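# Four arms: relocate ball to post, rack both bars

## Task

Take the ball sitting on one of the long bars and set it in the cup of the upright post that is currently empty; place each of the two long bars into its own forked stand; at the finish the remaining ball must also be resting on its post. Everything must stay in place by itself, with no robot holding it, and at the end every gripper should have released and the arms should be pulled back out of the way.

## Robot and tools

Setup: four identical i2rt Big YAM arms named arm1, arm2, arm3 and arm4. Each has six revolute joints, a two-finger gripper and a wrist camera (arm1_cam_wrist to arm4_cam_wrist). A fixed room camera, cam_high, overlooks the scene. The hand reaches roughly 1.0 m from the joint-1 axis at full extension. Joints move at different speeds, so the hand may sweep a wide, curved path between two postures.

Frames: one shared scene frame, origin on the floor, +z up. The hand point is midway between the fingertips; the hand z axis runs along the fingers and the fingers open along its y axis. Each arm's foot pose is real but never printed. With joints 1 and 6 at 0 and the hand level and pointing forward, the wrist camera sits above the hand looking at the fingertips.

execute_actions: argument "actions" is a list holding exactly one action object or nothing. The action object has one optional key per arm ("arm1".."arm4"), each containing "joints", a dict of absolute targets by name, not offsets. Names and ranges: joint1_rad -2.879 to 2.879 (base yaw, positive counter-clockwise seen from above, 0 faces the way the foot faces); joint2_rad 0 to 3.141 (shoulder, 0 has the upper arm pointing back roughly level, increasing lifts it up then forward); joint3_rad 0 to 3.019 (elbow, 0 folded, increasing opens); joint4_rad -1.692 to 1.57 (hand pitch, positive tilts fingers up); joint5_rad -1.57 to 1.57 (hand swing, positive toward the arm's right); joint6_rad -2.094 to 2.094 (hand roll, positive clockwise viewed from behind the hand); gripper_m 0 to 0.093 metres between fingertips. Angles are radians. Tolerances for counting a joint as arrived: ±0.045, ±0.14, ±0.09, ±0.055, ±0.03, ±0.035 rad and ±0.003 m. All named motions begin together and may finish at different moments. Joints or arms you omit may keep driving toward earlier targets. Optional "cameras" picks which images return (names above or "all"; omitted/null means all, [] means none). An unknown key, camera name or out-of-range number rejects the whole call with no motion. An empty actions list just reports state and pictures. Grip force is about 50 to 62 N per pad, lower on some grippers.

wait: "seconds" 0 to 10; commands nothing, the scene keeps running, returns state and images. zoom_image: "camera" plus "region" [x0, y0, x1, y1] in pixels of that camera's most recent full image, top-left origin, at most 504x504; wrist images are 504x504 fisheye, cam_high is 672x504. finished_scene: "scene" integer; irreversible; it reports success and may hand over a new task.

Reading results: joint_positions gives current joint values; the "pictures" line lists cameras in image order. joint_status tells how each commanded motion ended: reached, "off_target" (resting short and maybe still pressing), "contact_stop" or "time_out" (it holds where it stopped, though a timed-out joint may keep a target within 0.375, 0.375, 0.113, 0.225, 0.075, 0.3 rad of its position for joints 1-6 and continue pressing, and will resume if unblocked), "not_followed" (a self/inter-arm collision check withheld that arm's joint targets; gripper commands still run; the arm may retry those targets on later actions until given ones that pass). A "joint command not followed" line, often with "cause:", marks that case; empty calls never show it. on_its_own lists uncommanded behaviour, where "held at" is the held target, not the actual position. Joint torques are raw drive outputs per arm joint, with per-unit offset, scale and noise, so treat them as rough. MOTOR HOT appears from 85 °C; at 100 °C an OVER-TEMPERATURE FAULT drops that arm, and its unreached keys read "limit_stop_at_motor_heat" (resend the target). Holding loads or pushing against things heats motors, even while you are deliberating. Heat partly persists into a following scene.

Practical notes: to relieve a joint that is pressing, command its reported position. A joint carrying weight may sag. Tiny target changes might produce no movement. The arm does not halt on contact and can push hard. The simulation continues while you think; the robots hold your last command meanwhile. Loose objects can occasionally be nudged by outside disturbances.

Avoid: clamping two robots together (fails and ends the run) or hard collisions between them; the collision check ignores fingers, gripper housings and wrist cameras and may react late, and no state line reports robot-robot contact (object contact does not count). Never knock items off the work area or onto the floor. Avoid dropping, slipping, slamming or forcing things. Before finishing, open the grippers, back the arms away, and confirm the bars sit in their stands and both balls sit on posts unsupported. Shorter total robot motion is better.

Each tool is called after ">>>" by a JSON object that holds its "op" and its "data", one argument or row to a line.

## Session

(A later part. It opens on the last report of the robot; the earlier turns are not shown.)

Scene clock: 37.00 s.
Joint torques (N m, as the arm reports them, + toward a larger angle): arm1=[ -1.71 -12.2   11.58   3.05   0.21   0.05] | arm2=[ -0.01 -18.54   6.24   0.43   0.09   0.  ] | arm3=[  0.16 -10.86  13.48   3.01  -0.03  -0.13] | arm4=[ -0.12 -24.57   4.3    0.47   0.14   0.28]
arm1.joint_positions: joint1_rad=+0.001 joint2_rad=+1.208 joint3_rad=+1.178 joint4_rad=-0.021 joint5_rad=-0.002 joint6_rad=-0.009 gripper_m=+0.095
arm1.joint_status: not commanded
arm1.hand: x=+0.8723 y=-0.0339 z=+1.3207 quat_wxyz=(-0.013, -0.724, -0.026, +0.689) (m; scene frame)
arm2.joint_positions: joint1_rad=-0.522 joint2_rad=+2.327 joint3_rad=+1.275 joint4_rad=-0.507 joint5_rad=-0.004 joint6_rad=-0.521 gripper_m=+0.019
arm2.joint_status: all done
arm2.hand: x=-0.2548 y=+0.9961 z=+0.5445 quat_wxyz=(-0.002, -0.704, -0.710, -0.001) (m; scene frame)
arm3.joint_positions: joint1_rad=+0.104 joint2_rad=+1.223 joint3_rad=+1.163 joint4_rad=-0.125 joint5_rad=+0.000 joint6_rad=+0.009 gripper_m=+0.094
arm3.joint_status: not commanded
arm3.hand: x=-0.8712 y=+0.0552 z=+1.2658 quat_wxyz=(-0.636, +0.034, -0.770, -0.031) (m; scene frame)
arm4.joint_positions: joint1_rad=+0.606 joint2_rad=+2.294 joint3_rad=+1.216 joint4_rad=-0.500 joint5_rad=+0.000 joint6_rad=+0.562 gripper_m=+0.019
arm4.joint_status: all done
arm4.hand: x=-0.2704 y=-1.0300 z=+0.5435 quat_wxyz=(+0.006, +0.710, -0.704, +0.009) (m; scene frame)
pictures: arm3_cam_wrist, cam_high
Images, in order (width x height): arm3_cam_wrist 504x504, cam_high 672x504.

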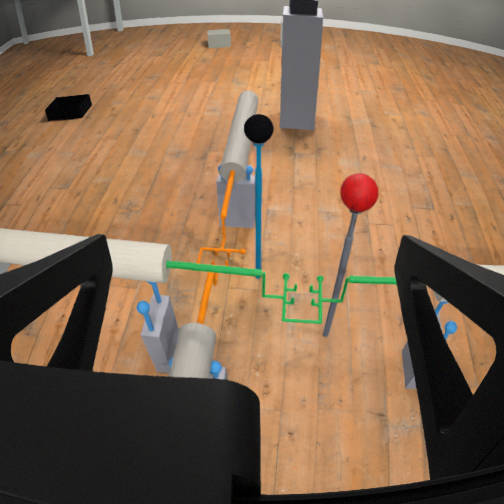

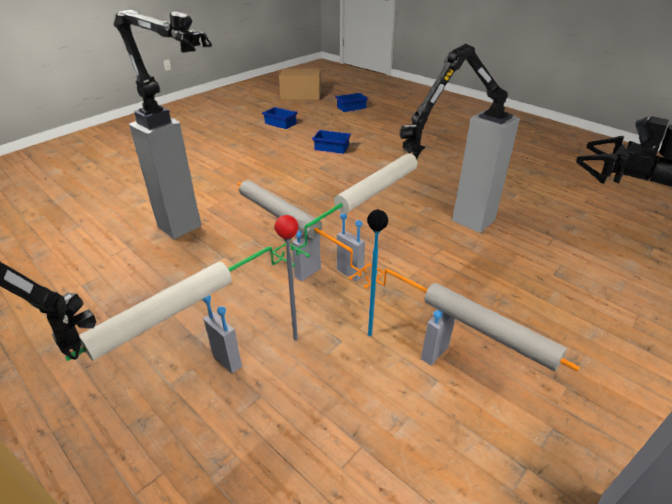

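>>> {"op": "execute_actions", "data": {
  "actions": [
    {"arm4":{"joints":{"joint1_rad":0.615,"joint2_rad":2.48,"joint3_rad":1.31,"joint4_rad":-0.335,"joint6_rad":0.6}},"arm2":{"joints":{"joint1_rad":-0.538,"joint2_rad":2.505,"joint3_rad":1.372,"joint4_rad":-0.36}}}
  ],
  "cameras": []
}}

>>> {"op": "execute_actions", "data": {
  "actions": [
    {"arm4":{"joints":{"gripper_m":0.09}},"arm2":{"joints":{"gripper_m":0.09}}}
  ],
  "cameras": []
}}

>>> {"op": "execute_actions", "data": {
  "actions": [
    {"arm4":{"joints":{"joint2_rad":2.2,"joint3_rad":1.2,"joint4_rad":-0.57}},"arm2":{"joints":{"joint2_rad":2.22,"joint3_rad":1.25,"joint4_rad":-0.6}}}
  ]
}}

Scene clock: 38.40 s.
Joint torques (N m, as the arm reports them, + toward a larger angle): arm1=[ -1.84 -12.53  11.61   3.     0.2    0.04] | arm2=[  0.27 -18.51   5.06   0.31   0.1    0.05] | arm3=[ -0.17 -10.98  13.53   3.07  -0.03  -0.14] | arm4=[  0.49 -24.81   3.51   0.77  -0.13   0.35]
arm1.joint_positions: joint1_rad=+0.001 joint2_rad=+1.208 joint3_rad=+1.178 joint4_rad=-0.021 joint5_rad=-0.002 joint6_rad=-0.009 gripper_m=+0.095
arm1.joint_status: not commanded
arm1.hand: x=+0.8723 y=-0.0339 z=+1.3207 quat_wxyz=(-0.013, -0.724, -0.026, +0.689) (m; scene frame)
arm2.joint_positions: joint1_rad=-0.528 joint2_rad=+2.537 joint3_rad=+1.360 joint4_rad=-0.358 joint5_rad=-0.004 joint6_rad=-0.525 gripper_m=+0.019
arm2.joint_status: all done
arm2.hand: x=-0.2585 y=+0.9955 z=+0.4539 quat_wxyz=(-0.005, -0.704, -0.710, +0.010) (m; scene frame)
arm3.joint_positions: joint1_rad=+0.104 joint2_rad=+1.223 joint3_rad=+1.163 joint4_rad=-0.125 joint5_rad=+0.000 joint6_rad=+0.009 gripper_m=+0.094
arm3.joint_status: not commanded
arm3.hand: x=-0.8712 y=+0.0552 z=+1.2658 quat_wxyz=(-0.636, +0.034, -0.770, -0.031) (m; scene frame)
arm4.joint_positions: joint1_rad=+0.612 joint2_rad=+2.511 joint3_rad=+1.297 joint4_rad=-0.341 joint5_rad=+0.005 joint6_rad=+0.568 gripper_m=+0.019
arm4.joint_status: all done
arm4.hand: x=-0.2736 y=-1.0301 z=+0.4517 quat_wxyz=(+0.000, +0.710, -0.704, -0.002) (m; scene frame)
pictures: none
No camera images: the call's "cameras" was empty. Leave "cameras" out to get every camera's image.

Scene clock: 39.13 s.
Joint torques (N m, as the arm reports them, + toward a larger angle): arm1=[ -1.94 -12.29  11.59   3.     0.2    0.04] | arm2=[ -0.44 -17.93   5.09   0.37   0.11   0.1 ] | arm3=[  0.08 -11.95  13.49   2.86  -0.1   -0.24] | arm4=[  0.76 -23.68   3.77   0.77  -0.07   0.14]
arm1.joint_positions: joint1_rad=+0.001 joint2_rad=+1.208 joint3_rad=+1.178 joint4_rad=-0.021 joint5_rad=-0.002 joint6_rad=-0.009 gripper_m=+0.095
arm1.joint_status: not commanded
arm1.hand: x=+0.8723 y=-0.0339 z=+1.3207 quat_wxyz=(-0.013, -0.724, -0.026, +0.689) (m; scene frame)
arm2.joint_positions: joint1_rad=-0.529 joint2_rad=+2.536 joint3_rad=+1.360 joint4_rad=-0.358 joint5_rad=-0.004 joint6_rad=-0.525 gripper_m=+0.090
arm2.joint_status: all done
arm2.hand: x=-0.2588 y=+0.9953 z=+0.4543 quat_wxyz=(-0.005, -0.705, -0.710, +0.010) (m; scene frame)
arm3.joint_positions: joint1_rad=+0.104 joint2_rad=+1.223 joint3_rad=+1.163 joint4_rad=-0.125 joint5_rad=+0.000 joint6_rad=+0.009 gripper_m=+0.094
arm3.joint_status: not commanded
arm3.hand: x=-0.8712 y=+0.0552 z=+1.2658 quat_wxyz=(-0.636, +0.034, -0.770, -0.031) (m; scene frame)
arm4.joint_positions: joint1_rad=+0.612 joint2_rad=+2.492 joint3_rad=+1.297 joint4_rad=-0.341 joint5_rad=+0.004 joint6_rad=+0.585 gripper_m=+0.090
arm4.joint_status: all done
arm4.hand: x=-0.2783 y=-1.0232 z=+0.4609 quat_wxyz=(-0.001, +0.704, -0.710, -0.011) (m; scene frame)
pictures: none
No camera images: the call's "cameras" was empty. Leave "cameras" out to get every camera's image.

Scene clock: 40.40 s.
Joint torques (N m, as the arm reports them, + toward a larger angle): arm1=[ -1.86 -12.38  11.59   3.03   0.2    0.04] | arm2=[  0.23 -14.45   6.63  -0.23   0.12   0.08] | arm3=[  0.44 -12.23  13.66   2.82  -0.09  -0.18] | arm4=[  0.4  -20.05   4.63   0.07  -0.07   0.13]
arm1.joint_positions: joint1_rad=+0.001 joint2_rad=+1.208 joint3_rad=+1.178 joint4_rad=-0.021 joint5_rad=-0.002 joint6_rad=-0.009 gripper_m=+0.095
arm1.joint_status: not commanded
arm1.hand: x=+0.8723 y=-0.0339 z=+1.3207 quat_wxyz=(-0.013, -0.724, -0.026, +0.689) (m; scene frame)
arm2.joint_positions: joint1_rad=-0.529 joint2_rad=+2.214 joint3_rad=+1.238 joint4_rad=-0.584 joint5_rad=-0.004 joint6_rad=-0.525 gripper_m=+0.090
arm2.joint_status: all done
arm2.hand: x=-0.2561 y=+1.0002 z=+0.5933 quat_wxyz=(-0.002, -0.705, -0.710, -0.002) (m; scene frame)
arm3.joint_positions: joint1_rad=+0.104 joint2_rad=+1.223 joint3_rad=+1.163 joint4_rad=-0.125 joint5_rad=+0.000 joint6_rad=+0.009 gripper_m=+0.094
arm3.joint_status: not commanded
arm3.hand: x=-0.8712 y=+0.0552 z=+1.2658 quat_wxyz=(-0.636, +0.034, -0.770, -0.031) (m; scene frame)
arm4.joint_positions: joint1_rad=+0.612 joint2_rad=+2.185 joint3_rad=+1.194 joint4_rad=-0.562 joint5_rad=+0.004 joint6_rad=+0.586 gripper_m=+0.090
arm4.joint_status: all done
arm4.hand: x=-0.2761 y=-1.0248 z=+0.5916 quat_wxyz=(+0.001, +0.704, -0.711, -0.003) (m; scene frame)
pictures: arm1_cam_wrist, arm2_cam_wrist, arm3_cam_wrist, arm4_cam_wrist, cam_high
Images, in order (width x height): arm1_cam_wrist 504x504, arm2_cam_wrist 504x504, arm3_cam_wrist 504x504, arm4_cam_wrist 504x504, cam_high 672x504.

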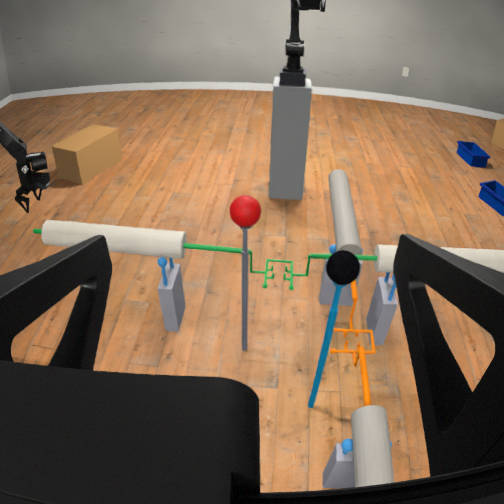

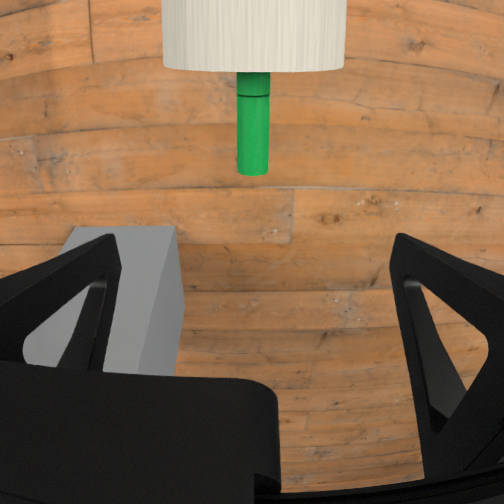

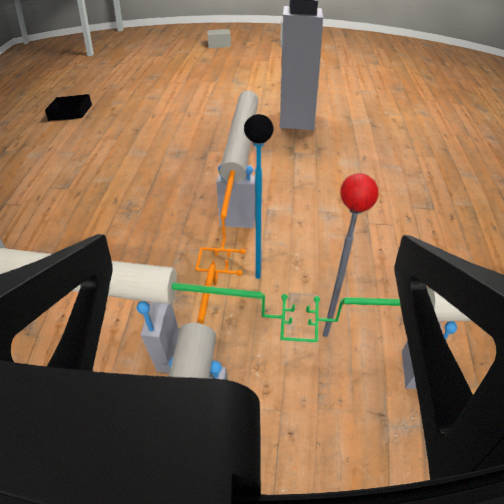

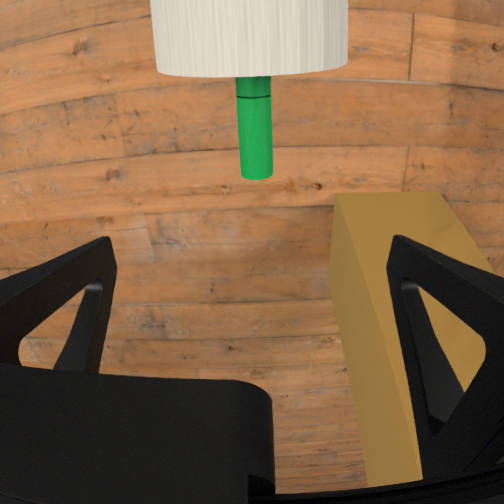

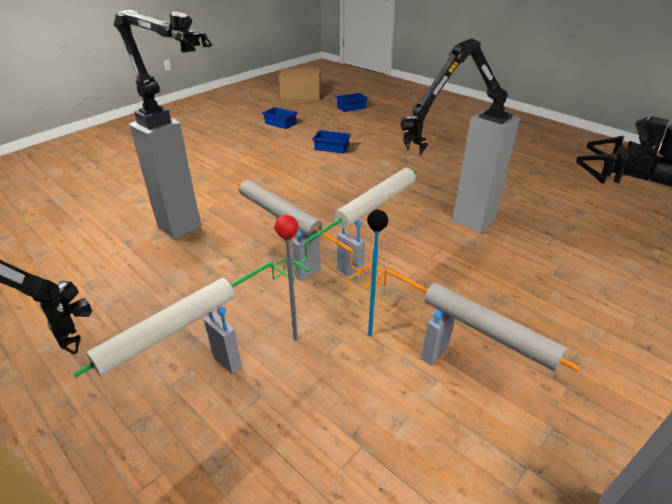

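>>> {"op": "finished_scene", "data": {
  "scene": 1
}}

The scene is finished: the task was done.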